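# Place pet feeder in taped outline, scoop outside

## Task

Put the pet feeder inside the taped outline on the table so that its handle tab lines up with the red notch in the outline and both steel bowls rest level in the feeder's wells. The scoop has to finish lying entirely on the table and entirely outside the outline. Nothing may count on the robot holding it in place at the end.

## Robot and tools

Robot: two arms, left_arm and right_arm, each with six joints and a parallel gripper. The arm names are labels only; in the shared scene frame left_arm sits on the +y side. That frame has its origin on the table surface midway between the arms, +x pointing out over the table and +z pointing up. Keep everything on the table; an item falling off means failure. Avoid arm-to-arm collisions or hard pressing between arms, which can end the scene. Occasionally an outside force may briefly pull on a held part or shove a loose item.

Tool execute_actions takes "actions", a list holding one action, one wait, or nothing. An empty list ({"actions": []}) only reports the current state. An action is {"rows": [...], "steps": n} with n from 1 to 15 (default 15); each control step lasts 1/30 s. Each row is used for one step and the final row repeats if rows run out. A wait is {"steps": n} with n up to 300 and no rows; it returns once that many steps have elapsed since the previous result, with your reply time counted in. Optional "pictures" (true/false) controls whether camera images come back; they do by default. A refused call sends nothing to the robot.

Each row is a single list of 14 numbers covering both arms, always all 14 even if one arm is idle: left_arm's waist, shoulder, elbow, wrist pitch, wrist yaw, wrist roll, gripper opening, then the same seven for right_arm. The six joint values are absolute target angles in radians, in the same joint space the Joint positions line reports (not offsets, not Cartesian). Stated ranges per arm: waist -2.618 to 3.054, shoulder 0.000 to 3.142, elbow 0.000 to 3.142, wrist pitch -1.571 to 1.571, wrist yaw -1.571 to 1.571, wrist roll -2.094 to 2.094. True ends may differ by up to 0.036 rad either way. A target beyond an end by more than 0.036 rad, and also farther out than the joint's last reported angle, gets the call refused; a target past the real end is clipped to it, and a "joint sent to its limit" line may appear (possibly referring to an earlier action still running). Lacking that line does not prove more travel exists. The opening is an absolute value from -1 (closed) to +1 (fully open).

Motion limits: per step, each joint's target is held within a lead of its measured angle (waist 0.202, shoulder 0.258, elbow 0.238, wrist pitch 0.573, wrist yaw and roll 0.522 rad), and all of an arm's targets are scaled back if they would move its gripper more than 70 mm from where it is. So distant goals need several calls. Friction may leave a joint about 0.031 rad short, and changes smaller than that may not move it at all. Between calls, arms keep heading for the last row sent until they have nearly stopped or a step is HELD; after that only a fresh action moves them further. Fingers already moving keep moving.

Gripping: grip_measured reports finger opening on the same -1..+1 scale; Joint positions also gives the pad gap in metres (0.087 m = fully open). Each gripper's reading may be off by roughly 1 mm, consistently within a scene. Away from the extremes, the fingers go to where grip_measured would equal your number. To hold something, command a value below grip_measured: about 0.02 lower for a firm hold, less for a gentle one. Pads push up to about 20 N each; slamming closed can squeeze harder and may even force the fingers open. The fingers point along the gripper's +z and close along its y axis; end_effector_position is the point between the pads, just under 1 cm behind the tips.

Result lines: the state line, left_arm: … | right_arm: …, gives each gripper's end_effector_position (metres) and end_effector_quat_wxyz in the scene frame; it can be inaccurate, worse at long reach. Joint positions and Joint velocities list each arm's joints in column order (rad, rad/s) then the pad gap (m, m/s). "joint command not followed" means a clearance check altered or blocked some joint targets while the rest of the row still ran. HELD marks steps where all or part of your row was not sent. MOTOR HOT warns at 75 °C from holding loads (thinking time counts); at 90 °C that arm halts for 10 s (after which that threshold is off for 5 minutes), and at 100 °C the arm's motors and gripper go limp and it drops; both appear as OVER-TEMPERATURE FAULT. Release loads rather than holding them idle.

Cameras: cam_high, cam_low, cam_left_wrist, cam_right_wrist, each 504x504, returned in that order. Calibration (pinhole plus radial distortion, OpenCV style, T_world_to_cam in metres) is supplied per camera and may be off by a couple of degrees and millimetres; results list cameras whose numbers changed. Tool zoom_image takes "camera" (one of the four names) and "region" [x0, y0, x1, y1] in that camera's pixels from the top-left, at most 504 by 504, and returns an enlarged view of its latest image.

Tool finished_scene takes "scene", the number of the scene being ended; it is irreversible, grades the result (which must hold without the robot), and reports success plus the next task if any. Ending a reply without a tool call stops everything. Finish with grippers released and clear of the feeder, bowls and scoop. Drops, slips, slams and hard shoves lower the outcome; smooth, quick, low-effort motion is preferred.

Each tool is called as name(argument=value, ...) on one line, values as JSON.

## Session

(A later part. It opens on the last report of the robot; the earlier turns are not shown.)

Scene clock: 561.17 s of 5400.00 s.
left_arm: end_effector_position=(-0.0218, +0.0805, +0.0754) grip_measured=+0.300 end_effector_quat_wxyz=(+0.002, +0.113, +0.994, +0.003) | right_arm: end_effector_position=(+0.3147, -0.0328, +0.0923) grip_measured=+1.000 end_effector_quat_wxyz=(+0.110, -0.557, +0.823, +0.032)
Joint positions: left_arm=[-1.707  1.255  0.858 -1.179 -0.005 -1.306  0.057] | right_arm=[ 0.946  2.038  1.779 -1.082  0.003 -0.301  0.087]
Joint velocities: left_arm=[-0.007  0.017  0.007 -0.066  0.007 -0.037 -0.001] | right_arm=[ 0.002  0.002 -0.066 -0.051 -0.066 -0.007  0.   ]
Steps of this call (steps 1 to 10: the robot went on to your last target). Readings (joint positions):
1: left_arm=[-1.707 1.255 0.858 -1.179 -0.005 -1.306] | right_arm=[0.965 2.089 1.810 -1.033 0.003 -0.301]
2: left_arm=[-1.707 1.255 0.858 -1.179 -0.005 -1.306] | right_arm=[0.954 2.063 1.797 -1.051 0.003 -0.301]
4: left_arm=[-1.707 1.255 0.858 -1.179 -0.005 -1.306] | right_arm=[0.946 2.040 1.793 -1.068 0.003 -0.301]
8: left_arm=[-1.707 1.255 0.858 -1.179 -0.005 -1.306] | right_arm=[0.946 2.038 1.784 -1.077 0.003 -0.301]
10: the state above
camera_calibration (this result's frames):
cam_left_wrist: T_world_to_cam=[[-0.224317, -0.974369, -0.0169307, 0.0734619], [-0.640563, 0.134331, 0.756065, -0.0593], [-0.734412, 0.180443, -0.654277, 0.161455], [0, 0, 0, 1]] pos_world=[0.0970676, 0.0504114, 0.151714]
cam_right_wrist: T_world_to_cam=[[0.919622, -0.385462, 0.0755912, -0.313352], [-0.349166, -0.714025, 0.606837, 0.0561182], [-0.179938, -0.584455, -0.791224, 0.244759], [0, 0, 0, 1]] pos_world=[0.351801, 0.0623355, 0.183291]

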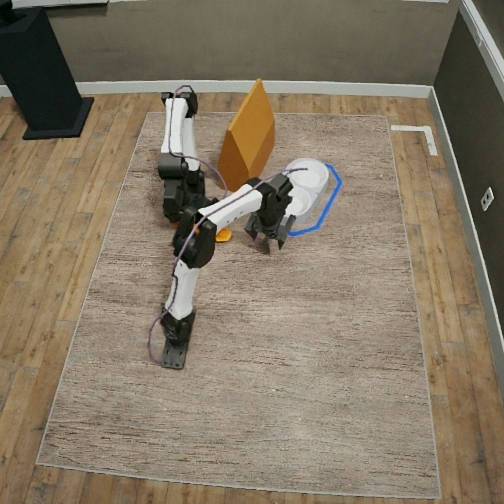

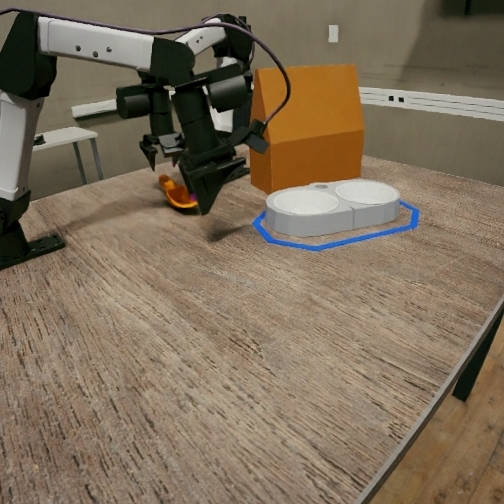

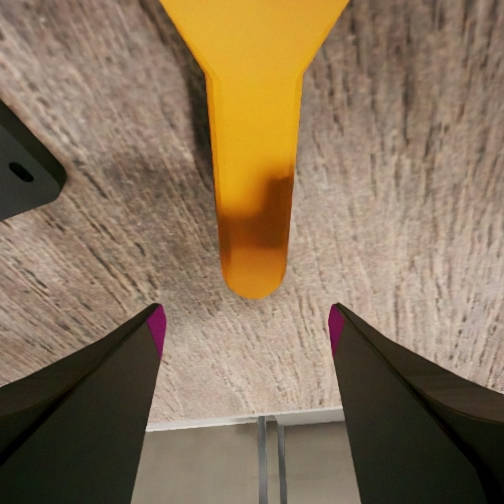

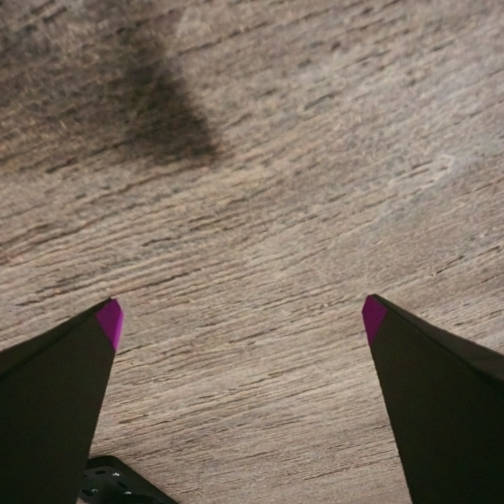

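execute_actions(actions=[{"rows": [[-1.7115,1.2458,0.8708,-1.1959,0,-1.3096,0.3,0.9163,2.0088,1.7471,-1.0945,0,-0.30,1],[-1.7115,1.2458,0.8708,-1.1959,0,-1.3096,0.3,0.8865,1.9796,1.7151,-1.1071,0,-0.30,1],[-1.7115,1.2458,0.8708,-1.1959,0,-1.3096,0.3,0.8568,1.9504,1.6832,-1.1196,0,-0.30,1],[-1.7115,1.2458,0.8708,-1.1959,0,-1.3096,0.3,0.8271,1.9212,1.6513,-1.1321,0,-0.30,1],[-1.7115,1.2458,0.8708,-1.1959,0,-1.3096,0.3,0.7973,1.8920,1.6193,-1.1447,0,-0.30,1],[-1.7115,1.2458,0.8708,-1.1959,0,-1.3096,0.3,0.7676,1.8628,1.5874,-1.1572,0,-0.30,1],[-1.7115,1.2458,0.8708,-1.1959,0,-1.3096,0.3,0.7379,1.8336,1.5555,-1.1697,0,-0.30,1],[-1.7115,1.2458,0.8708,-1.1959,0,-1.3096,0.3,0.7081,1.8044,1.5235,-1.1823,0,-0.30,1],[-1.7115,1.2458,0.8708,-1.1959,0,-1.3096,0.3,0.6784,1.7752,1.4916,-1.1948,0,-0.30,1],[-1.7115,1.2458,0.8708,-1.1959,0,-1.3096,0.3,0.6487,1.7460,1.4597,-1.2073,0,-0.30,1],[-1.7115,1.2458,0.8708,-1.1959,0,-1.3096,0.3,0.6189,1.7168,1.4277,-1.2199,0,-0.30,1],[-1.7115,1.2458,0.8708,-1.1959,0,-1.3096,0.3,0.5892,1.6876,1.3958,-1.2324,0,-0.30,1],[-1.7115,1.2458,0.8708,-1.1959,0,-1.3096,0.3,0.5595,1.6584,1.3639,-1.2449,0,-0.30,1],[-1.7115,1.2458,0.8708,-1.1959,0,-1.3096,0.3,0.5297,1.6292,1.3319,-1.2575,0,-0.30,1],[-1.7115,1.2458,0.8708,-1.1959,0,-1.3096,0.3,0.5,1.6,1.3,-1.27,0,-0.30,1]], "steps": 15}])

zoom_image(camera="cam_high", region=[230, 140, 370, 280])

Scene clock: 569.63 s of 5400.00 s.
left_arm: end_effector_position=(-0.0218, +0.0805, +0.0754) grip_measured=+0.300 end_effector_quat_wxyz=(+0.002, +0.113, +0.994, +0.003) | right_arm: end_effector_position=(+0.2987, -0.2209, +0.1156) grip_measured=+1.000 end_effector_quat_wxyz=(+0.048, -0.387, +0.921, +0.004)
Joint positions: left_arm=[-1.707  1.255  0.858 -1.179 -0.005 -1.306  0.057] | right_arm=[ 0.551  1.656  1.382 -1.2    0.001 -0.301  0.087]
Joint velocities: left_arm=[-0.007  0.017 -0.012 -0.037 -0.022 -0.037 -0.   ] | right_arm=[-0.774 -0.803 -0.945 -0.359  0.007 -0.037  0.   ]
Steps of this call (steps 1 to 30: the robot went on to your last target; steps 31 to 100: nothing new was sent; then 4.63 s passed at rest; steps 101 to 115: all 15 steps of this action). Readings (joint positions):
101: left_arm=[-1.707 1.255 0.858 -1.179 -0.005 -1.306] | right_arm=[0.944 2.037 1.777 -1.088 0.002 -0.301]
102: left_arm=[-1.707 1.255 0.858 -1.179 -0.005 -1.306] | right_arm=[0.939 2.029 1.769 -1.085 0.001 -0.301]
104: left_arm=[-1.707 1.255 0.858 -1.179 -0.005 -1.306] | right_arm=[0.907 1.989 1.723 -1.087 -0.003 -0.301]
108: left_arm=[-1.707 1.255 0.858 -1.179 -0.005 -1.306] | right_arm=[0.770 1.868 1.602 -1.119 -0.003 -0.301]
115: the state above
camera_calibration (this result's frames):
cam_left_wrist: T_world_to_cam=[[-0.224317, -0.974369, -0.0169307, 0.0734619], [-0.640563, 0.134331, 0.756065, -0.0593], [-0.734412, 0.180443, -0.654277, 0.161455], [0, 0, 0, 1]] pos_world=[0.0970676, 0.0504114, 0.151714]
cam_right_wrist: T_world_to_cam=[[0.707438, -0.705869, 0.0357708, -0.375716], [-0.519408, -0.484906, 0.70362, -0.0076804], [-0.479318, -0.516347, -0.709676, 0.245431], [0, 0, 0, 1]] pos_world=[0.379446, -0.142203, 0.19302]

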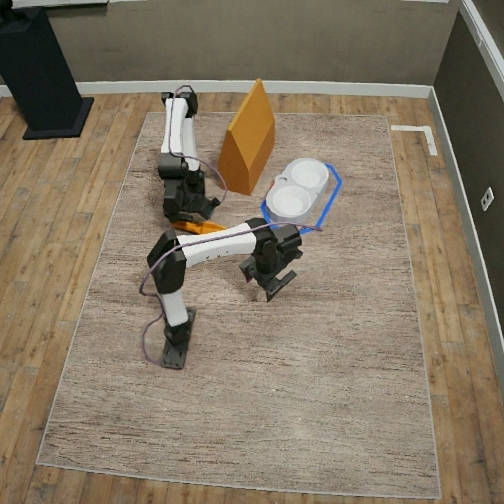

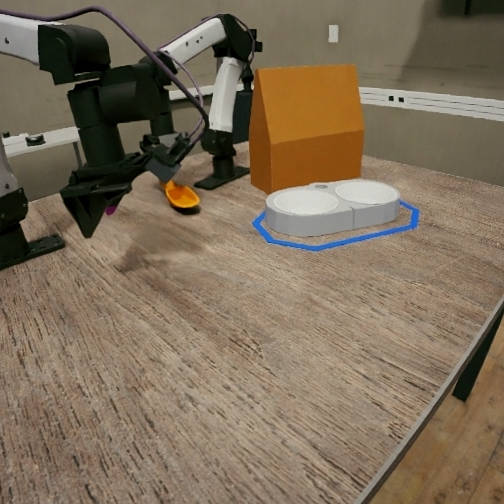

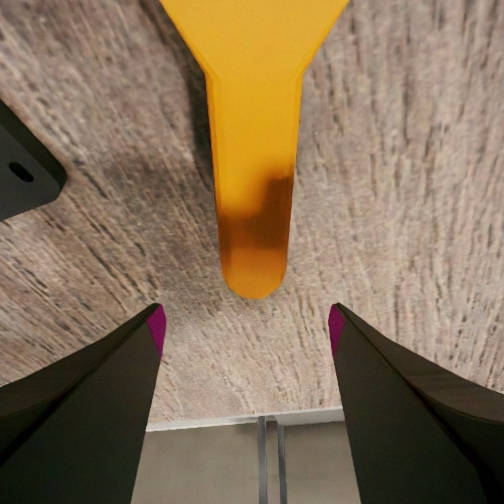

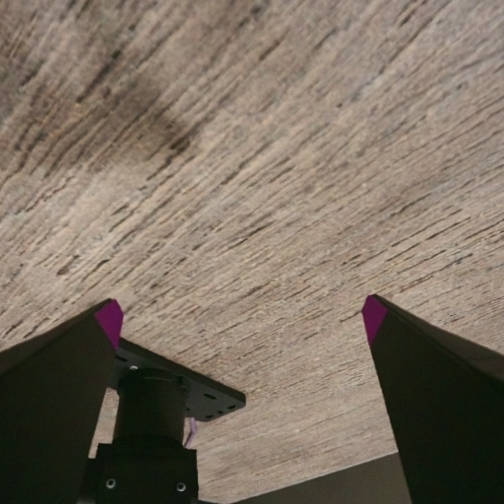

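Region (230, 140, 370, 280) of cam_high's 504x504 image, scaled by 3.600, with more detail than that image has.

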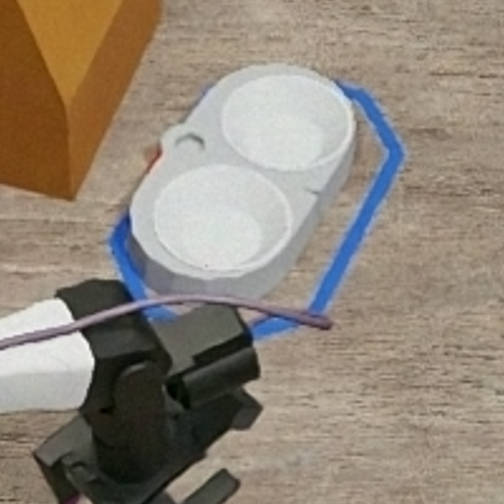

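execute_actions(actions=[{"rows": [[-1.6670,1.2693,0.8698,-1.1763,0,-1.2863,0.3,0.5,1.6,1.3,-1.27,0,-0.30,1],[-1.6269,1.2837,0.8817,-1.1736,0,-1.2666,0.2,0.5,1.6,1.3,-1.27,0,-0.30,1],[-1.5869,1.2980,0.8935,-1.1709,0,-1.2469,0.1,0.5,1.6,1.3,-1.27,0,-0.30,1],[-1.5469,1.3124,0.9053,-1.1682,0,-1.2271,0.0,0.5,1.6,1.3,-1.27,0,-0.30,1],[-1.5068,1.3267,0.9172,-1.1656,0,-1.2074,-0.1,0.5,1.6,1.3,-1.27,0,-0.30,1],[-1.4668,1.3410,0.9290,-1.1629,0,-1.1877,-0.2,0.5,1.6,1.3,-1.27,0,-0.30,1],[-1.4267,1.3554,0.9409,-1.1602,0,-1.1680,-0.3,0.5,1.6,1.3,-1.27,0,-0.30,1],[-1.3867,1.3697,0.9527,-1.1575,0,-1.1483,-0.4,0.5,1.6,1.3,-1.27,0,-0.30,1],[-1.3467,1.3841,0.9645,-1.1548,0,-1.1286,-0.5,0.5,1.6,1.3,-1.27,0,-0.30,1],[-1.3066,1.3984,0.9764,-1.1521,0,-1.1089,-0.6,0.5,1.6,1.3,-1.27,0,-0.30,1],[-1.2666,1.4127,0.9882,-1.1494,0,-1.0891,-0.7,0.5,1.6,1.3,-1.27,0,-0.30,1],[-1.2266,1.4271,1.0000,-1.1467,0,-1.0694,-0.8,0.5,1.6,1.3,-1.27,0,-0.30,1],[-1.1865,1.4414,1.0119,-1.1440,0,-1.0497,-0.9,0.5,1.6,1.3,-1.27,0,-0.30,1],[-1.1465,1.4557,1.0237,-1.1414,0,-1.0300,-1,0.5,1.6,1.3,-1.27,0,-0.30,1],[-1.1065,1.4701,1.0355,-1.1387,0,-1.0103,-1,0.5,1.6,1.3,-1.27,0,-0.30,1]], "steps": 15}], pictures=false)

execute_actions(actions=[{"rows": [[-1.0664,1.4844,1.0474,-1.1360,0,-0.9906,-1,0.5,1.6,1.3,-1.27,0,-0.30,1],[-1.0264,1.4988,1.0592,-1.1333,0,-0.9709,-1,0.5,1.6,1.3,-1.27,0,-0.30,1],[-0.9864,1.5131,1.0710,-1.1306,0,-0.9511,-1,0.5,1.6,1.3,-1.27,0,-0.30,1],[-0.9463,1.5274,1.0829,-1.1279,0,-0.9314,-1,0.5,1.6,1.3,-1.27,0,-0.30,1],[-0.9063,1.5418,1.0947,-1.1252,0,-0.9117,-1,0.5,1.6,1.3,-1.27,0,-0.30,1],[-0.8662,1.5561,1.1066,-1.1225,0,-0.8920,-1,0.5,1.6,1.3,-1.27,0,-0.30,1],[-0.8262,1.5705,1.1184,-1.1198,0,-0.8723,-1,0.5,1.6,1.3,-1.27,0,-0.30,1],[-0.7862,1.5848,1.1302,-1.1172,0,-0.8526,-1,0.5,1.6,1.3,-1.27,0,-0.30,1],[-0.7461,1.5991,1.1421,-1.1145,0,-0.8329,-1,0.5,1.6,1.3,-1.27,0,-0.30,1],[-0.7061,1.6135,1.1539,-1.1118,0,-0.8131,-1,0.5,1.6,1.3,-1.27,0,-0.30,1],[-0.6661,1.6278,1.1657,-1.1091,0,-0.7934,-1,0.5,1.6,1.3,-1.27,0,-0.30,1],[-0.6260,1.6422,1.1776,-1.1064,0,-0.7737,-1,0.5,1.6,1.3,-1.27,0,-0.30,1],[-0.586,1.6565,1.1894,-1.1037,0,-0.754,-1,0.5,1.6,1.3,-1.27,0,-0.30,1]], "steps": 15}], pictures=false)

execute_actions(actions=[{"rows": [[-0.586,1.6627,1.1755,-1.0835,0,-0.754,-1,0.5,1.6,1.3,-1.27,0,-0.30,1],[-0.586,1.6690,1.1615,-1.0634,0,-0.754,-1,0.5,1.6,1.3,-1.27,0,-0.30,1],[-0.586,1.6752,1.1476,-1.0432,0,-0.754,-1,0.5,1.6,1.3,-1.27,0,-0.30,1],[-0.586,1.6815,1.1337,-1.0230,0,-0.754,-1,0.5,1.6,1.3,-1.27,0,-0.30,1],[-0.586,1.6877,1.1198,-1.0029,0,-0.754,-1,0.5,1.6,1.3,-1.27,0,-0.30,1],[-0.586,1.6939,1.1058,-0.9827,0,-0.754,-1,0.5,1.6,1.3,-1.27,0,-0.30,1],[-0.586,1.7002,1.0919,-0.9625,0,-0.754,-1,0.5,1.6,1.3,-1.27,0,-0.30,1],[-0.586,1.7064,1.0780,-0.9423,0,-0.754,-1,0.5,1.6,1.3,-1.27,0,-0.30,1],[-0.586,1.7127,1.0640,-0.9222,0,-0.754,-1,0.5,1.6,1.3,-1.27,0,-0.30,1],[-0.586,1.7189,1.0501,-0.9020,0,-0.754,-1,0.5,1.6,1.3,-1.27,0,-0.30,1]], "steps": 15}])

zoom_image(camera="cam_high", region=[230, 140, 370, 280])

Scene clock: 616.33 s of 5400.00 s.
left_arm: end_effector_position=(+0.0911, +0.0621, +0.0781) grip_measured=-0.982 end_effector_quat_wxyz=(-0.004, -0.045, +0.999, +0.008) | right_arm: end_effector_position=(+0.2789, -0.2469, +0.1168) grip_measured=+1.000 end_effector_quat_wxyz=(+0.017, -0.364, +0.931, -0.001)
Joint positions: left_arm=[-1.178  1.431  1.001 -1.158 -0.001 -1.095  0.001] | right_arm=[ 0.5    1.608  1.328 -1.258  0.004 -0.301  0.087]
Joint velocities: left_arm=[ 1.136  0.398  0.31   0.022 -0.066  0.505 -0.021] | right_arm=[ 0.007  0.002 -0.002  0.051 -0.007 -0.051  0.   ]
Steps of this call (steps 1 to 30: the robot went on to your last target; steps 31 to 100: nothing new was sent; then 42.87 s passed at rest; steps 101 to 115: all 15 steps of this action). Readings (joint positions):
101: left_arm=[-1.702 1.255 0.858 -1.179 -0.004 -1.304] | right_arm=[0.500 1.608 1.328 -1.258 0.004 -0.301]
102: left_arm=[-1.685 1.256 0.858 -1.179 -0.003 -1.298] | right_arm=[0.500 1.608 1.328 -1.258 0.004 -0.301]
104: left_arm=[-1.620 1.272 0.869 -1.180 -0.001 -1.279] | right_arm=[0.500 1.608 1.328 -1.258 0.004 -0.301]
108: left_arm=[-1.458 1.330 0.918 -1.175 -0.001 -1.221] | right_arm=[0.500 1.608 1.328 -1.258 0.004 -0.301]
115: the state above

Scene clock: 616.83 s of 5400.00 s.
left_arm: end_effector_position=(+0.2284, +0.1258, +0.0706) grip_measured=-0.993 end_effector_quat_wxyz=(-0.004, -0.193, +0.981, +0.004) | right_arm: end_effector_position=(+0.2789, -0.2469, +0.1168) grip_measured=+1.000 end_effector_quat_wxyz=(+0.017, -0.364, +0.931, -0.001)
Joint positions: left_arm=[-0.598  1.638  1.169 -1.112 -0.001 -0.812  0.   ] | right_arm=[ 0.5    1.608  1.328 -1.258  0.004 -0.301  0.087]
Joint velocities: left_arm=[ 0.569  0.193  0.081  0.168 -0.022  0.359 -0.001] | right_arm=[ 0.002 -0.002 -0.002 -0.037  0.007 -0.007  0.   ]
Steps of this call (steps 1 to 15: all 15 steps of this action). Readings (joint positions):
1: left_arm=[-1.138 1.445 1.013 -1.156 -0.001 -1.076] | right_arm=[0.500 1.608 1.328 -1.258 0.004 -0.301]
2: left_arm=[-1.098 1.459 1.024 -1.153 -0.000 -1.056] | right_arm=[0.500 1.608 1.328 -1.258 0.004 -0.301]
4: left_arm=[-1.018 1.488 1.048 -1.147 -0.000 -1.018] | right_arm=[0.500 1.608 1.328 -1.258 0.004 -0.301]
8: left_arm=[-0.858 1.546 1.095 -1.136 -0.000 -0.940] | right_arm=[0.500 1.608 1.328 -1.258 0.004 -0.301]
15: the state above

Scene clock: 617.33 s of 5400.00 s.
left_arm: end_effector_position=(+0.2332, +0.1304, +0.0269) grip_measured=-0.993 end_effector_quat_wxyz=(-0.006, -0.177, +0.984, +0.006) | right_arm: end_effector_position=(+0.2789, -0.2469, +0.1168) grip_measured=+1.000 end_effector_quat_wxyz=(+0.017, -0.364, +0.931, -0.001)
Joint positions: left_arm=[-0.581  1.71   1.066 -0.944 -0.003 -0.762  0.   ] | right_arm=[ 0.5    1.608  1.328 -1.258  0.004 -0.301  0.087]
Joint velocities: left_arm=[-0.007 -0.012  0.007  0.168  0.037 -0.066  0.001] | right_arm=[-0.007 -0.017 -0.017 -0.022  0.022 -0.007  0.   ]
Steps of this call (steps 1 to 15: all 15 steps of this action). Readings (joint positions):
1: left_arm=[-0.584 1.642 1.170 -1.107 -0.003 -0.802] | right_arm=[0.500 1.608 1.328 -1.258 0.004 -0.301]
2: left_arm=[-0.580 1.645 1.170 -1.103 -0.003 -0.794] | right_arm=[0.500 1.608 1.328 -1.258 0.004 -0.301]
4: left_arm=[-0.581 1.652 1.167 -1.084 -0.003 -0.782] | right_arm=[0.500 1.608 1.328 -1.258 0.004 -0.301]
8: left_arm=[-0.581 1.671 1.125 -1.019 -0.003 -0.769] | right_arm=[0.500 1.608 1.328 -1.258 0.004 -0.301]
15: the state above
camera_calibration (this result's frames):
cam_left_wrist: T_world_to_cam=[[0.348057, -0.937149, -0.024645, 0.0403303], [-0.596886, -0.241802, 0.765022, 0.172631], [-0.722899, -0.251561, -0.643532, 0.361292], [0, 0, 0, 1]] pos_world=[0.350181, 0.170425, 0.101431]
cam_right_wrist: T_world_to_cam=[[0.671584, -0.740643, 0.0205606, -0.376858], [-0.503497, -0.43584, 0.746012, -0.028624], [-0.543568, -0.511362, -0.665615, 0.237379], [0, 0, 0, 1]] pos_world=[0.367712, -0.170206, 0.187105]

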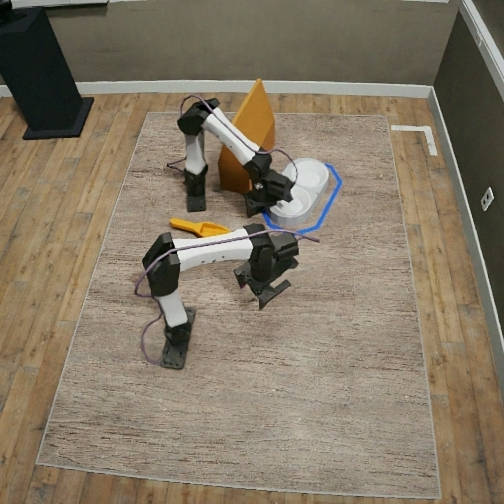

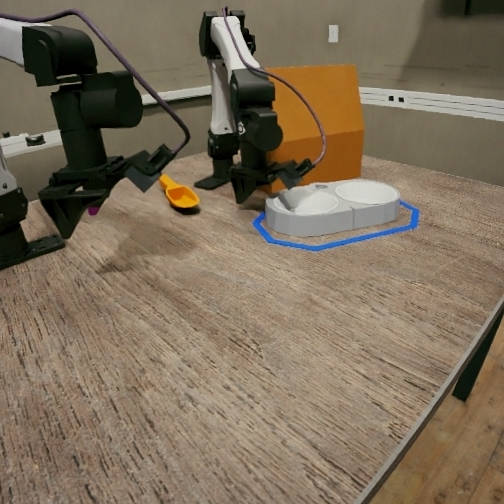

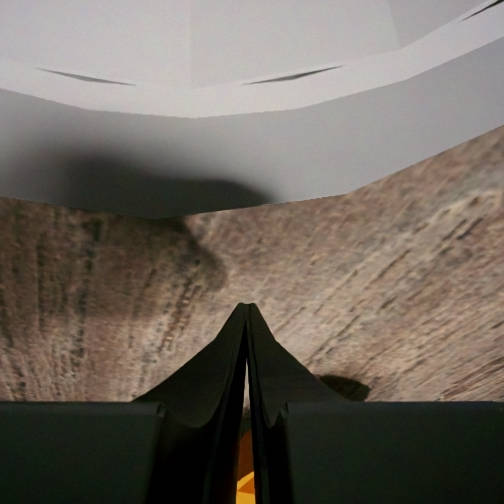

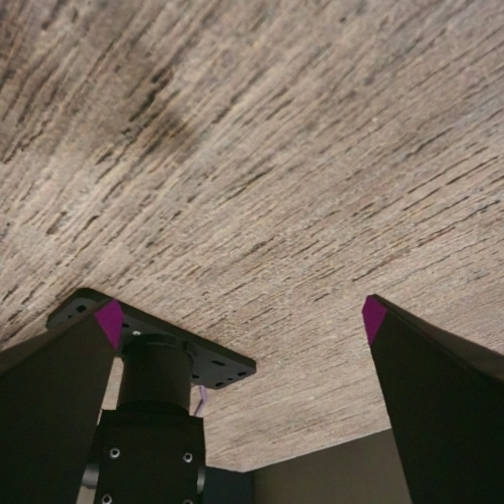

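Region (230, 140, 370, 280) of cam_high's 504x504 image, scaled by 3.600, with more detail than that image has.

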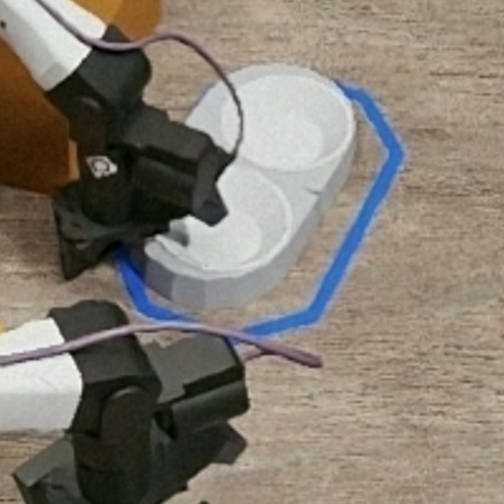

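execute_actions(actions=[{"rows": [[-0.5758,1.7276,1.0606,-0.9038,0,-0.7438,-1,0.5,1.6,1.3,-1.27,0,-0.30,1],[-0.5656,1.7363,1.0711,-0.9057,0,-0.7336,-1,0.5,1.6,1.3,-1.27,0,-0.30,1],[-0.5554,1.7449,1.0816,-0.9075,0,-0.7234,-1,0.5,1.6,1.3,-1.27,0,-0.30,1],[-0.5452,1.7536,1.0921,-0.9093,0,-0.7132,-1,0.5,1.6,1.3,-1.27,0,-0.30,1],[-0.5349,1.7623,1.1026,-0.9111,0,-0.7029,-1,0.5,1.6,1.3,-1.27,0,-0.30,1],[-0.5247,1.7710,1.1131,-0.9130,0,-0.6927,-1,0.5,1.6,1.3,-1.27,0,-0.30,1],[-0.5145,1.7796,1.1236,-0.9148,0,-0.6825,-1,0.5,1.6,1.3,-1.27,0,-0.30,1],[-0.5043,1.7883,1.1341,-0.9166,0,-0.6723,-1,0.5,1.6,1.3,-1.27,0,-0.30,1],[-0.5005,1.7983,1.1475,-0.9178,0,-0.6688,-1,0.5,1.6,1.3,-1.27,0,-0.30,1],[-0.4968,1.8082,1.1609,-0.9190,0,-0.6654,-1,0.5,1.6,1.3,-1.27,0,-0.30,1],[-0.4930,1.8182,1.1743,-0.9202,0,-0.6619,-1,0.5,1.6,1.3,-1.27,0,-0.30,1],[-0.4893,1.8281,1.1878,-0.9214,0,-0.6584,-1,0.5,1.6,1.3,-1.27,0,-0.30,1],[-0.4855,1.8381,1.2012,-0.9226,0,-0.6549,-1,0.5,1.6,1.3,-1.27,0,-0.30,1],[-0.4818,1.8480,1.2146,-0.9238,0,-0.6515,-1,0.5,1.6,1.3,-1.27,0,-0.30,1],[-0.478,1.858,1.228,-0.925,0,-0.648,-1,0.5,1.6,1.3,-1.27,0,-0.30,1]], "steps": 15}], pictures=false)

execute_actions(actions=[{"steps": 10}])

zoom_image(camera="cam_high", region=[230, 140, 370, 280])

Scene clock: 651.87 s of 5400.00 s.
left_arm: end_effector_position=(+0.2770, +0.1414, +0.0226) grip_measured=-0.993 end_effector_quat_wxyz=(+0.005, -0.176, +0.984, -0.003) | right_arm: end_effector_position=(+0.2789, -0.2469, +0.1168) grip_measured=+1.000 end_effector_quat_wxyz=(+0.017, -0.364, +0.931, -0.001)
Joint positions: left_arm=[-0.494  1.822  1.188 -0.925  0.    -0.673  0.   ] | right_arm=[ 0.5    1.608  1.328 -1.258  0.004 -0.301  0.087]
Joint velocities: left_arm=[ 0.032  0.237  0.369 -0.051 -0.051  0.11  -0.   ] | right_arm=[-0.002 -0.012  0.002  0.022 -0.007 -0.037  0.   ]
Steps of this call (steps 1 to 30: the robot went on to your last target; steps 31 to 100: nothing new was sent; then 30.70 s passed at rest; steps 101 to 115: all 15 steps of this action). Readings (joint positions):
101: left_arm=[-0.581 1.710 1.066 -0.915 -0.003 -0.758] | right_arm=[0.500 1.608 1.328 -1.258 0.004 -0.301]
102: left_arm=[-0.580 1.710 1.066 -0.915 -0.003 -0.755] | right_arm=[0.500 1.608 1.328 -1.258 0.004 -0.301]
104: left_arm=[-0.572 1.716 1.068 -0.915 -0.003 -0.744] | right_arm=[0.500 1.608 1.328 -1.258 0.004 -0.301]
108: left_arm=[-0.531 1.757 1.099 -0.915 -0.003 -0.713] | right_arm=[0.500 1.608 1.328 -1.258 0.004 -0.301]
115: the state above

Scene clock: 652.20 s of 5400.00 s.
left_arm: end_effector_position=(+0.2825, +0.1410, +0.0229) grip_measured=-0.993 end_effector_quat_wxyz=(+0.007, -0.170, +0.985, -0.005) | right_arm: end_effector_position=(+0.2789, -0.2469, +0.1168) grip_measured=+1.000 end_effector_quat_wxyz=(+0.017, -0.364, +0.931, -0.001)
Joint positions: left_arm=[-0.49   1.837  1.209 -0.927  0.002 -0.657  0.   ] | right_arm=[ 0.5    1.608  1.328 -1.258  0.004 -0.301  0.087]
Joint velocities: left_arm=[-0.002 -0.017 -0.002 -0.022 -0.007 -0.022  0.001] | right_arm=[ 0.007 -0.002  0.002 -0.007  0.022  0.022  0.   ]
Steps of this call (steps 1 to 10: the robot went on to your last target). Readings (joint positions):
1: left_arm=[-0.493 1.829 1.198 -0.926 0.000 -0.670] | right_arm=[0.500 1.608 1.328 -1.258 0.004 -0.301]
2: left_arm=[-0.491 1.834 1.205 -0.926 0.000 -0.666] | right_arm=[0.500 1.608 1.328 -1.258 0.004 -0.301]
4: left_arm=[-0.490 1.837 1.209 -0.926 0.001 -0.662] | right_arm=[0.500 1.608 1.328 -1.258 0.004 -0.301]
8: left_arm=[-0.490 1.837 1.209 -0.927 0.001 -0.658] | right_arm=[0.500 1.608 1.328 -1.258 0.004 -0.301]
10: the state above
camera_calibration (this result's frames):
cam_left_wrist: T_world_to_cam=[[0.334783, -0.942295, 0.000366825, 0.0368782], [-0.62284, -0.220994, 0.750488, 0.212418], [-0.7071, -0.25148, -0.660884, 0.39299], [0, 0, 0, 1]] pos_world=[0.39784, 0.180522, 0.10029]
cam_right_wrist: T_world_to_cam=[[0.671584, -0.740643, 0.0205606, -0.376858], [-0.503497, -0.43584, 0.746012, -0.028624], [-0.543568, -0.511362, -0.665615, 0.237379], [0, 0, 0, 1]] pos_world=[0.367712, -0.170206, 0.187105]

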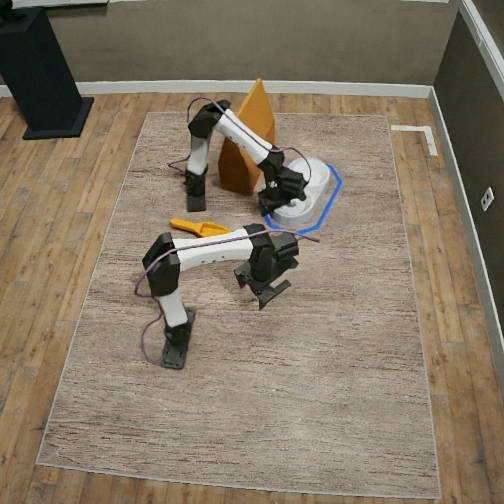

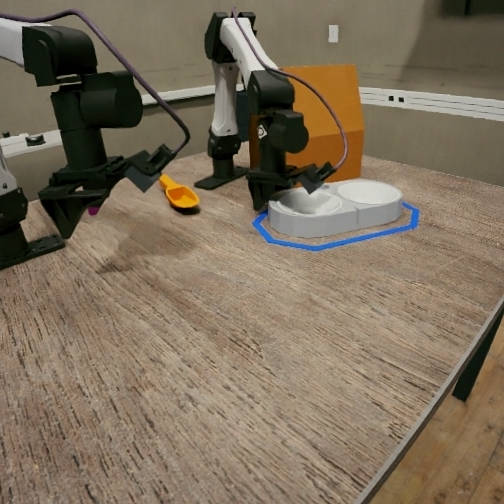

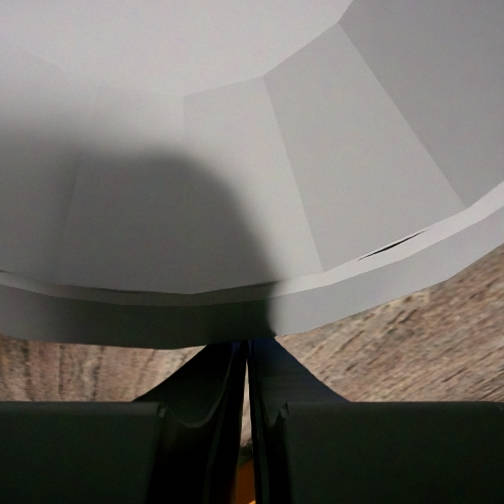

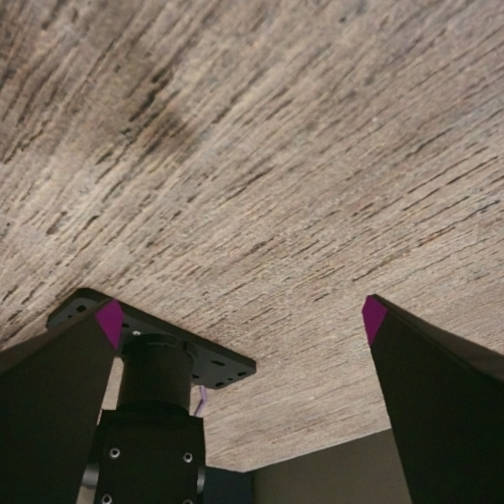

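Region (230, 140, 370, 280) of cam_high's 504x504 image, scaled by 3.600, with more detail than that image has.

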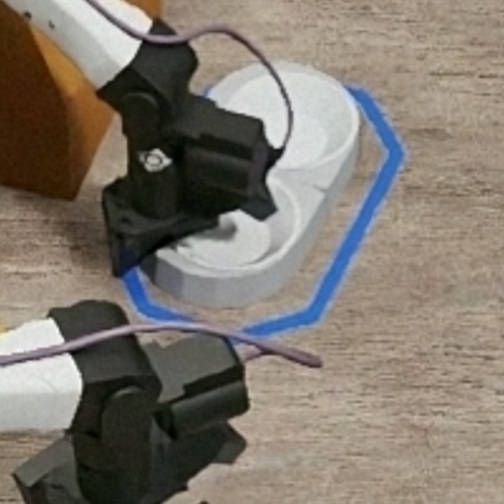

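execute_actions(actions=[{"rows": [[-0.4766,1.8618,1.2328,-0.926,0,-0.6466,-1,0.5,1.6,1.3,-1.27,0,-0.30,1],[-0.4751,1.8656,1.2377,-0.9271,0,-0.6451,-1,0.5,1.6,1.3,-1.27,0,-0.30,1],[-0.4737,1.8694,1.2425,-0.9281,0,-0.6437,-1,0.5,1.6,1.3,-1.27,0,-0.30,1],[-0.4723,1.8732,1.2473,-0.9292,0,-0.6423,-1,0.5,1.6,1.3,-1.27,0,-0.30,1],[-0.4708,1.877,1.2522,-0.9302,0,-0.6408,-1,0.5,1.6,1.3,-1.27,0,-0.30,1],[-0.4694,1.8808,1.257,-0.9313,0,-0.6394,-1,0.5,1.6,1.3,-1.27,0,-0.30,1]], "steps": 14}])

zoom_image(camera="cam_high", region=[230, 140, 370, 280])

Scene clock: 658.10 s of 5400.00 s.
left_arm: end_effector_position=(+0.2877, +0.1412, +0.0234) grip_measured=-0.993 end_effector_quat_wxyz=(+0.004, -0.168, +0.986, -0.005) | right_arm: end_effector_position=(+0.2789, -0.2469, +0.1168) grip_measured=+1.000 end_effector_quat_wxyz=(+0.017, -0.364, +0.931, -0.001)
Joint positions: left_arm=[-0.483  1.858  1.238 -0.939  0.005 -0.647  0.   ] | right_arm=[ 0.5    1.608  1.328 -1.258  0.004 -0.301  0.087]
Joint velocities: left_arm=[-0.002  0.002 -0.002 -0.007 -0.051  0.037 -0.001] | right_arm=[-0.017 -0.002 -0.007 -0.022  0.051 -0.081  0.   ]
Steps of this call (steps 1 to 30: the robot went on to your last target; steps 31 to 100: nothing new was sent; then 2.10 s passed at rest; steps 101 to 114: all 14 steps of this action). Readings (joint positions):
101: left_arm=[-0.490 1.837 1.209 -0.927 0.002 -0.655] | right_arm=[0.500 1.608 1.328 -1.258 0.004 -0.301]
102: left_arm=[-0.490 1.838 1.211 -0.928 0.002 -0.654] | right_arm=[0.500 1.608 1.328 -1.258 0.004 -0.301]
104: left_arm=[-0.489 1.844 1.219 -0.934 0.003 -0.653] | right_arm=[0.500 1.608 1.328 -1.258 0.004 -0.301]
108: left_arm=[-0.484 1.857 1.236 -0.939 0.005 -0.649] | right_arm=[0.500 1.608 1.328 -1.258 0.004 -0.301]
114: the state above
camera_calibration (this result's frames):
cam_left_wrist: T_world_to_cam=[[0.332578, -0.943076, 0.000528497, 0.0360934], [-0.619249, -0.217957, 0.754338, 0.213757], [-0.711282, -0.251203, -0.656486, 0.398091], [0, 0, 0, 1]] pos_world=[0.403519, 0.18063, 0.100077]
cam_right_wrist: T_world_to_cam=[[0.671584, -0.740643, 0.0205606, -0.376858], [-0.503497, -0.43584, 0.746012, -0.028624], [-0.543568, -0.511362, -0.665615, 0.237379], [0, 0, 0, 1]] pos_world=[0.367712, -0.170206, 0.187105]

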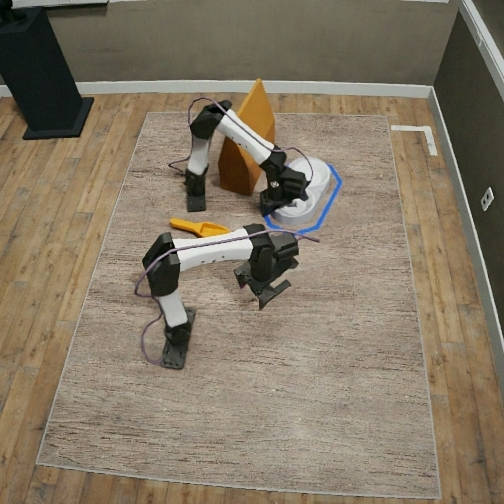

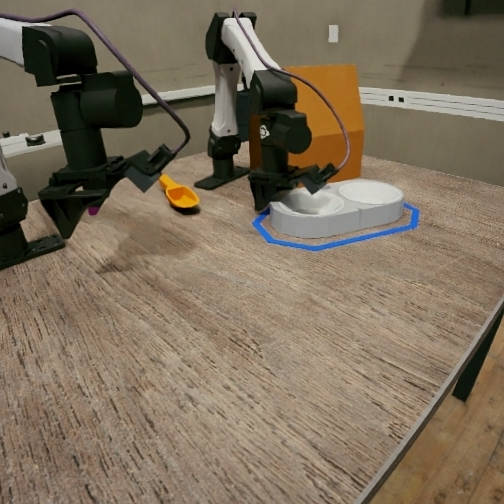

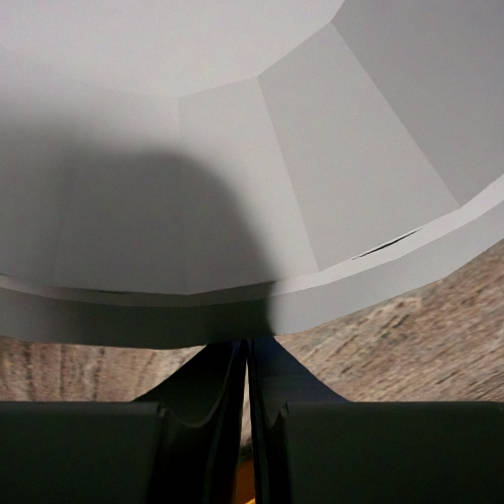

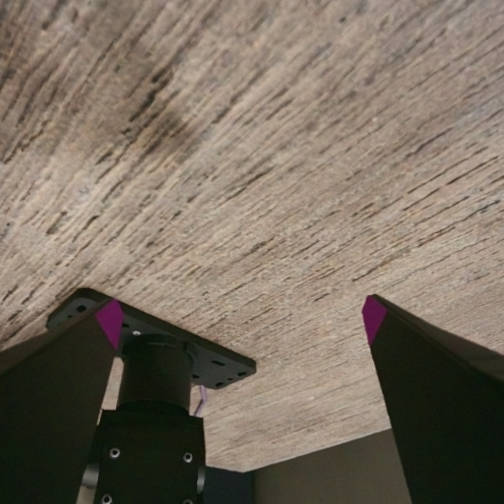

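Region (230, 140, 370, 280) of cam_high's 504x504 image, scaled by 3.600, with more detail than that image has.

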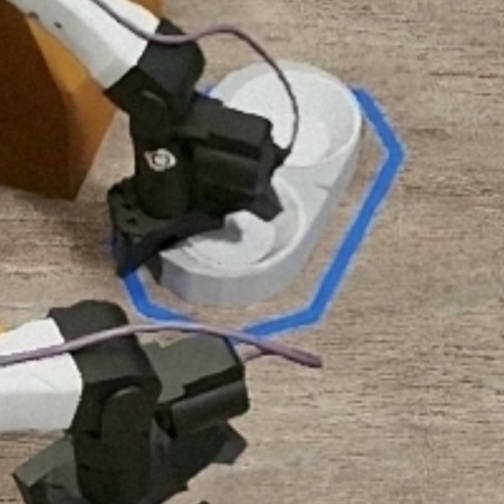

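execute_actions(actions=[{"rows": [[-0.495,1.84,1.215,-0.935,0,-0.66,-1,0.5,1.6,1.3,-1.27,0,-0.30,1],[-0.51,1.82,1.19,-0.93,0,-0.675,-1,0.5,1.6,1.3,-1.27,0,-0.30,1],[-0.525,1.80,1.165,-0.93,0,-0.69,-1,0.5,1.6,1.3,-1.27,0,-0.30,1],[-0.54,1.78,1.14,-0.93,0,-0.705,-1,0.5,1.6,1.3,-1.27,0,-0.30,1],[-0.555,1.76,1.12,-0.93,0,-0.72,-1,0.5,1.6,1.3,-1.27,0,-0.30,1],[-0.57,1.735,1.125,-0.96,0,-0.735,-1,0.5,1.6,1.3,-1.27,0,-0.30,1],[-0.59,1.71,1.135,-0.995,0,-0.75,-1,0.5,1.6,1.3,-1.27,0,-0.30,1],[-0.62,1.685,1.145,-1.03,0,-0.765,-1,0.5,1.6,1.3,-1.27,0,-0.30,1],[-0.66,1.66,1.15,-1.06,0,-0.78,-1,0.5,1.6,1.3,-1.27,0,-0.30,1],[-0.70,1.635,1.145,-1.08,0,-0.80,-1,0.5,1.6,1.3,-1.27,0,-0.30,1],[-0.74,1.61,1.135,-1.095,0,-0.82,-1,0.5,1.6,1.3,-1.27,0,-0.30,1],[-0.78,1.585,1.12,-1.105,0,-0.84,-1,0.5,1.6,1.3,-1.27,0,-0.30,1],[-0.82,1.56,1.105,-1.115,0,-0.86,-1,0.5,1.6,1.3,-1.27,0,-0.30,1],[-0.86,1.53,1.09,-1.125,0,-0.88,-1,0.5,1.6,1.3,-1.27,0,-0.30,1],[-0.90,1.50,1.07,-1.135,0,-0.90,-1,0.5,1.6,1.3,-1.27,0,-0.30,1]], "steps": 15}], pictures=false)

execute_actions(actions=[{"steps": 8}])

zoom_image(camera="cam_high", region=[230, 140, 370, 280])

Scene clock: 664.23 s of 5400.00 s.
left_arm: end_effector_position=(+0.1967, +0.0746, +0.0789) grip_measured=-0.993 end_effector_quat_wxyz=(+0.034, -0.080, +0.996, -0.032) | right_arm: end_effector_position=(+0.2789, -0.2469, +0.1168) grip_measured=+1.000 end_effector_quat_wxyz=(+0.017, -0.364, +0.931, -0.001)
Joint positions: left_arm=[-0.832  1.555  1.125 -1.048  0.001 -0.819  0.   ] | right_arm=[ 0.5    1.608  1.328 -1.258  0.004 -0.301  0.087]
Joint velocities: left_arm=[-1.199 -0.857 -0.418 -0.344 -0.007 -0.505 -0.001] | right_arm=[-0.007  0.017  0.017 -0.095  0.007 -0.022  0.   ]
Steps of this call (steps 1 to 15: the robot went on to your last target; steps 16 to 90: nothing new was sent; then 2.63 s passed at rest; steps 91 to 105: all 15 steps of this action). Readings (joint positions):
91: left_arm=[-0.484 1.858 1.238 -0.939 0.005 -0.648] | right_arm=[0.500 1.608 1.328 -1.258 0.004 -0.301]
92: left_arm=[-0.486 1.854 1.232 -0.935 0.005 -0.652] | right_arm=[0.500 1.608 1.328 -1.258 0.004 -0.301]
94: left_arm=[-0.502 1.828 1.199 -0.928 0.005 -0.666] | right_arm=[0.500 1.608 1.328 -1.258 0.004 -0.301]
98: left_arm=[-0.570 1.750 1.148 -0.962 0.004 -0.709] | right_arm=[0.500 1.608 1.328 -1.258 0.004 -0.301]
105: the state above

Scene clock: 664.50 s of 5400.00 s.
left_arm: end_effector_position=(+0.1650, +0.0748, +0.0838) grip_measured=-0.993 end_effector_quat_wxyz=(+0.016, -0.075, +0.997, -0.019) | right_arm: end_effector_position=(+0.2789, -0.2469, +0.1168) grip_measured=+1.000 end_effector_quat_wxyz=(+0.017, -0.364, +0.931, -0.001)
Joint positions: left_arm=[-0.905  1.501  1.091 -1.11   0.003 -0.881  0.   ] | right_arm=[ 0.5    1.608  1.328 -1.258  0.004 -0.301  0.087]
Joint velocities: left_arm=[ 0.012 -0.007 -0.017 -0.007 -0.066 -0.081 -0.001] | right_arm=[ 0.002 -0.012 -0.012 -0.007 -0.037  0.037  0.   ]
Steps of this call (steps 1 to 8: the robot went on to your last target). Readings (joint positions):
1: left_arm=[-0.869 1.530 1.113 -1.061 0.001 -0.834] | right_arm=[0.500 1.608 1.328 -1.258 0.004 -0.301]
2: left_arm=[-0.893 1.512 1.105 -1.075 0.003 -0.845] | right_arm=[0.500 1.608 1.328 -1.258 0.004 -0.301]
4: left_arm=[-0.906 1.501 1.098 -1.095 0.003 -0.863] | right_arm=[0.500 1.608 1.328 -1.258 0.004 -0.301]
8: the state above
camera_calibration (this result's frames):
cam_left_wrist: T_world_to_cam=[[0.149586, -0.988286, 0.0302428, 0.0452877], [-0.669906, -0.078805, 0.738251, 0.0770438], [-0.72722, -0.130692, -0.673847, 0.328888], [0, 0, 0, 1]] pos_world=[0.284012, 0.0938117, 0.163373]
cam_right_wrist: T_world_to_cam=[[0.671584, -0.740643, 0.0205606, -0.376858], [-0.503497, -0.43584, 0.746012, -0.028624], [-0.543568, -0.511362, -0.665615, 0.237379], [0, 0, 0, 1]] pos_world=[0.367712, -0.170206, 0.187105]

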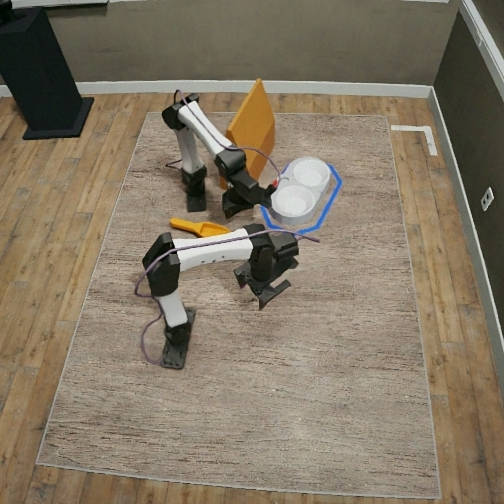

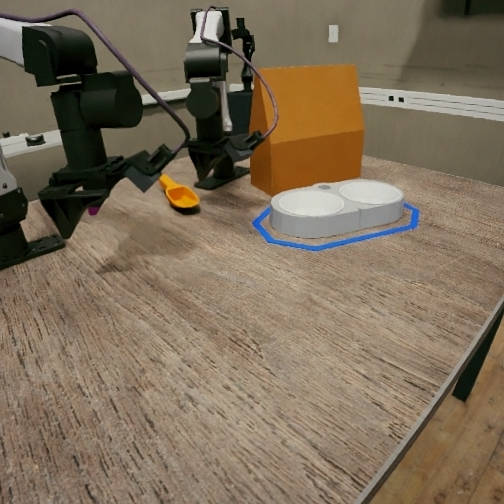

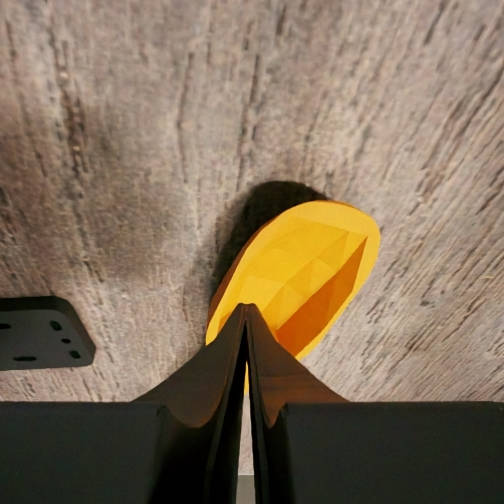

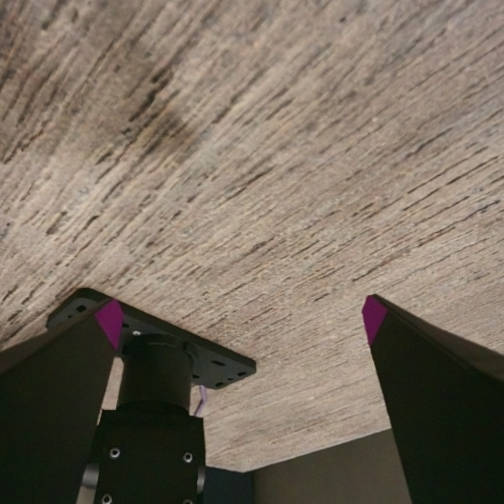

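Region (230, 140, 370, 280) of cam_high's 504x504 image, scaled by 3.600, with more detail than that image has.

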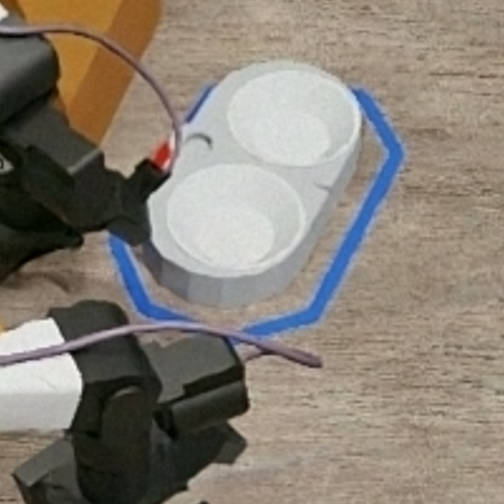

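finished_scene(scene=2)

The scene is finished: the task was done.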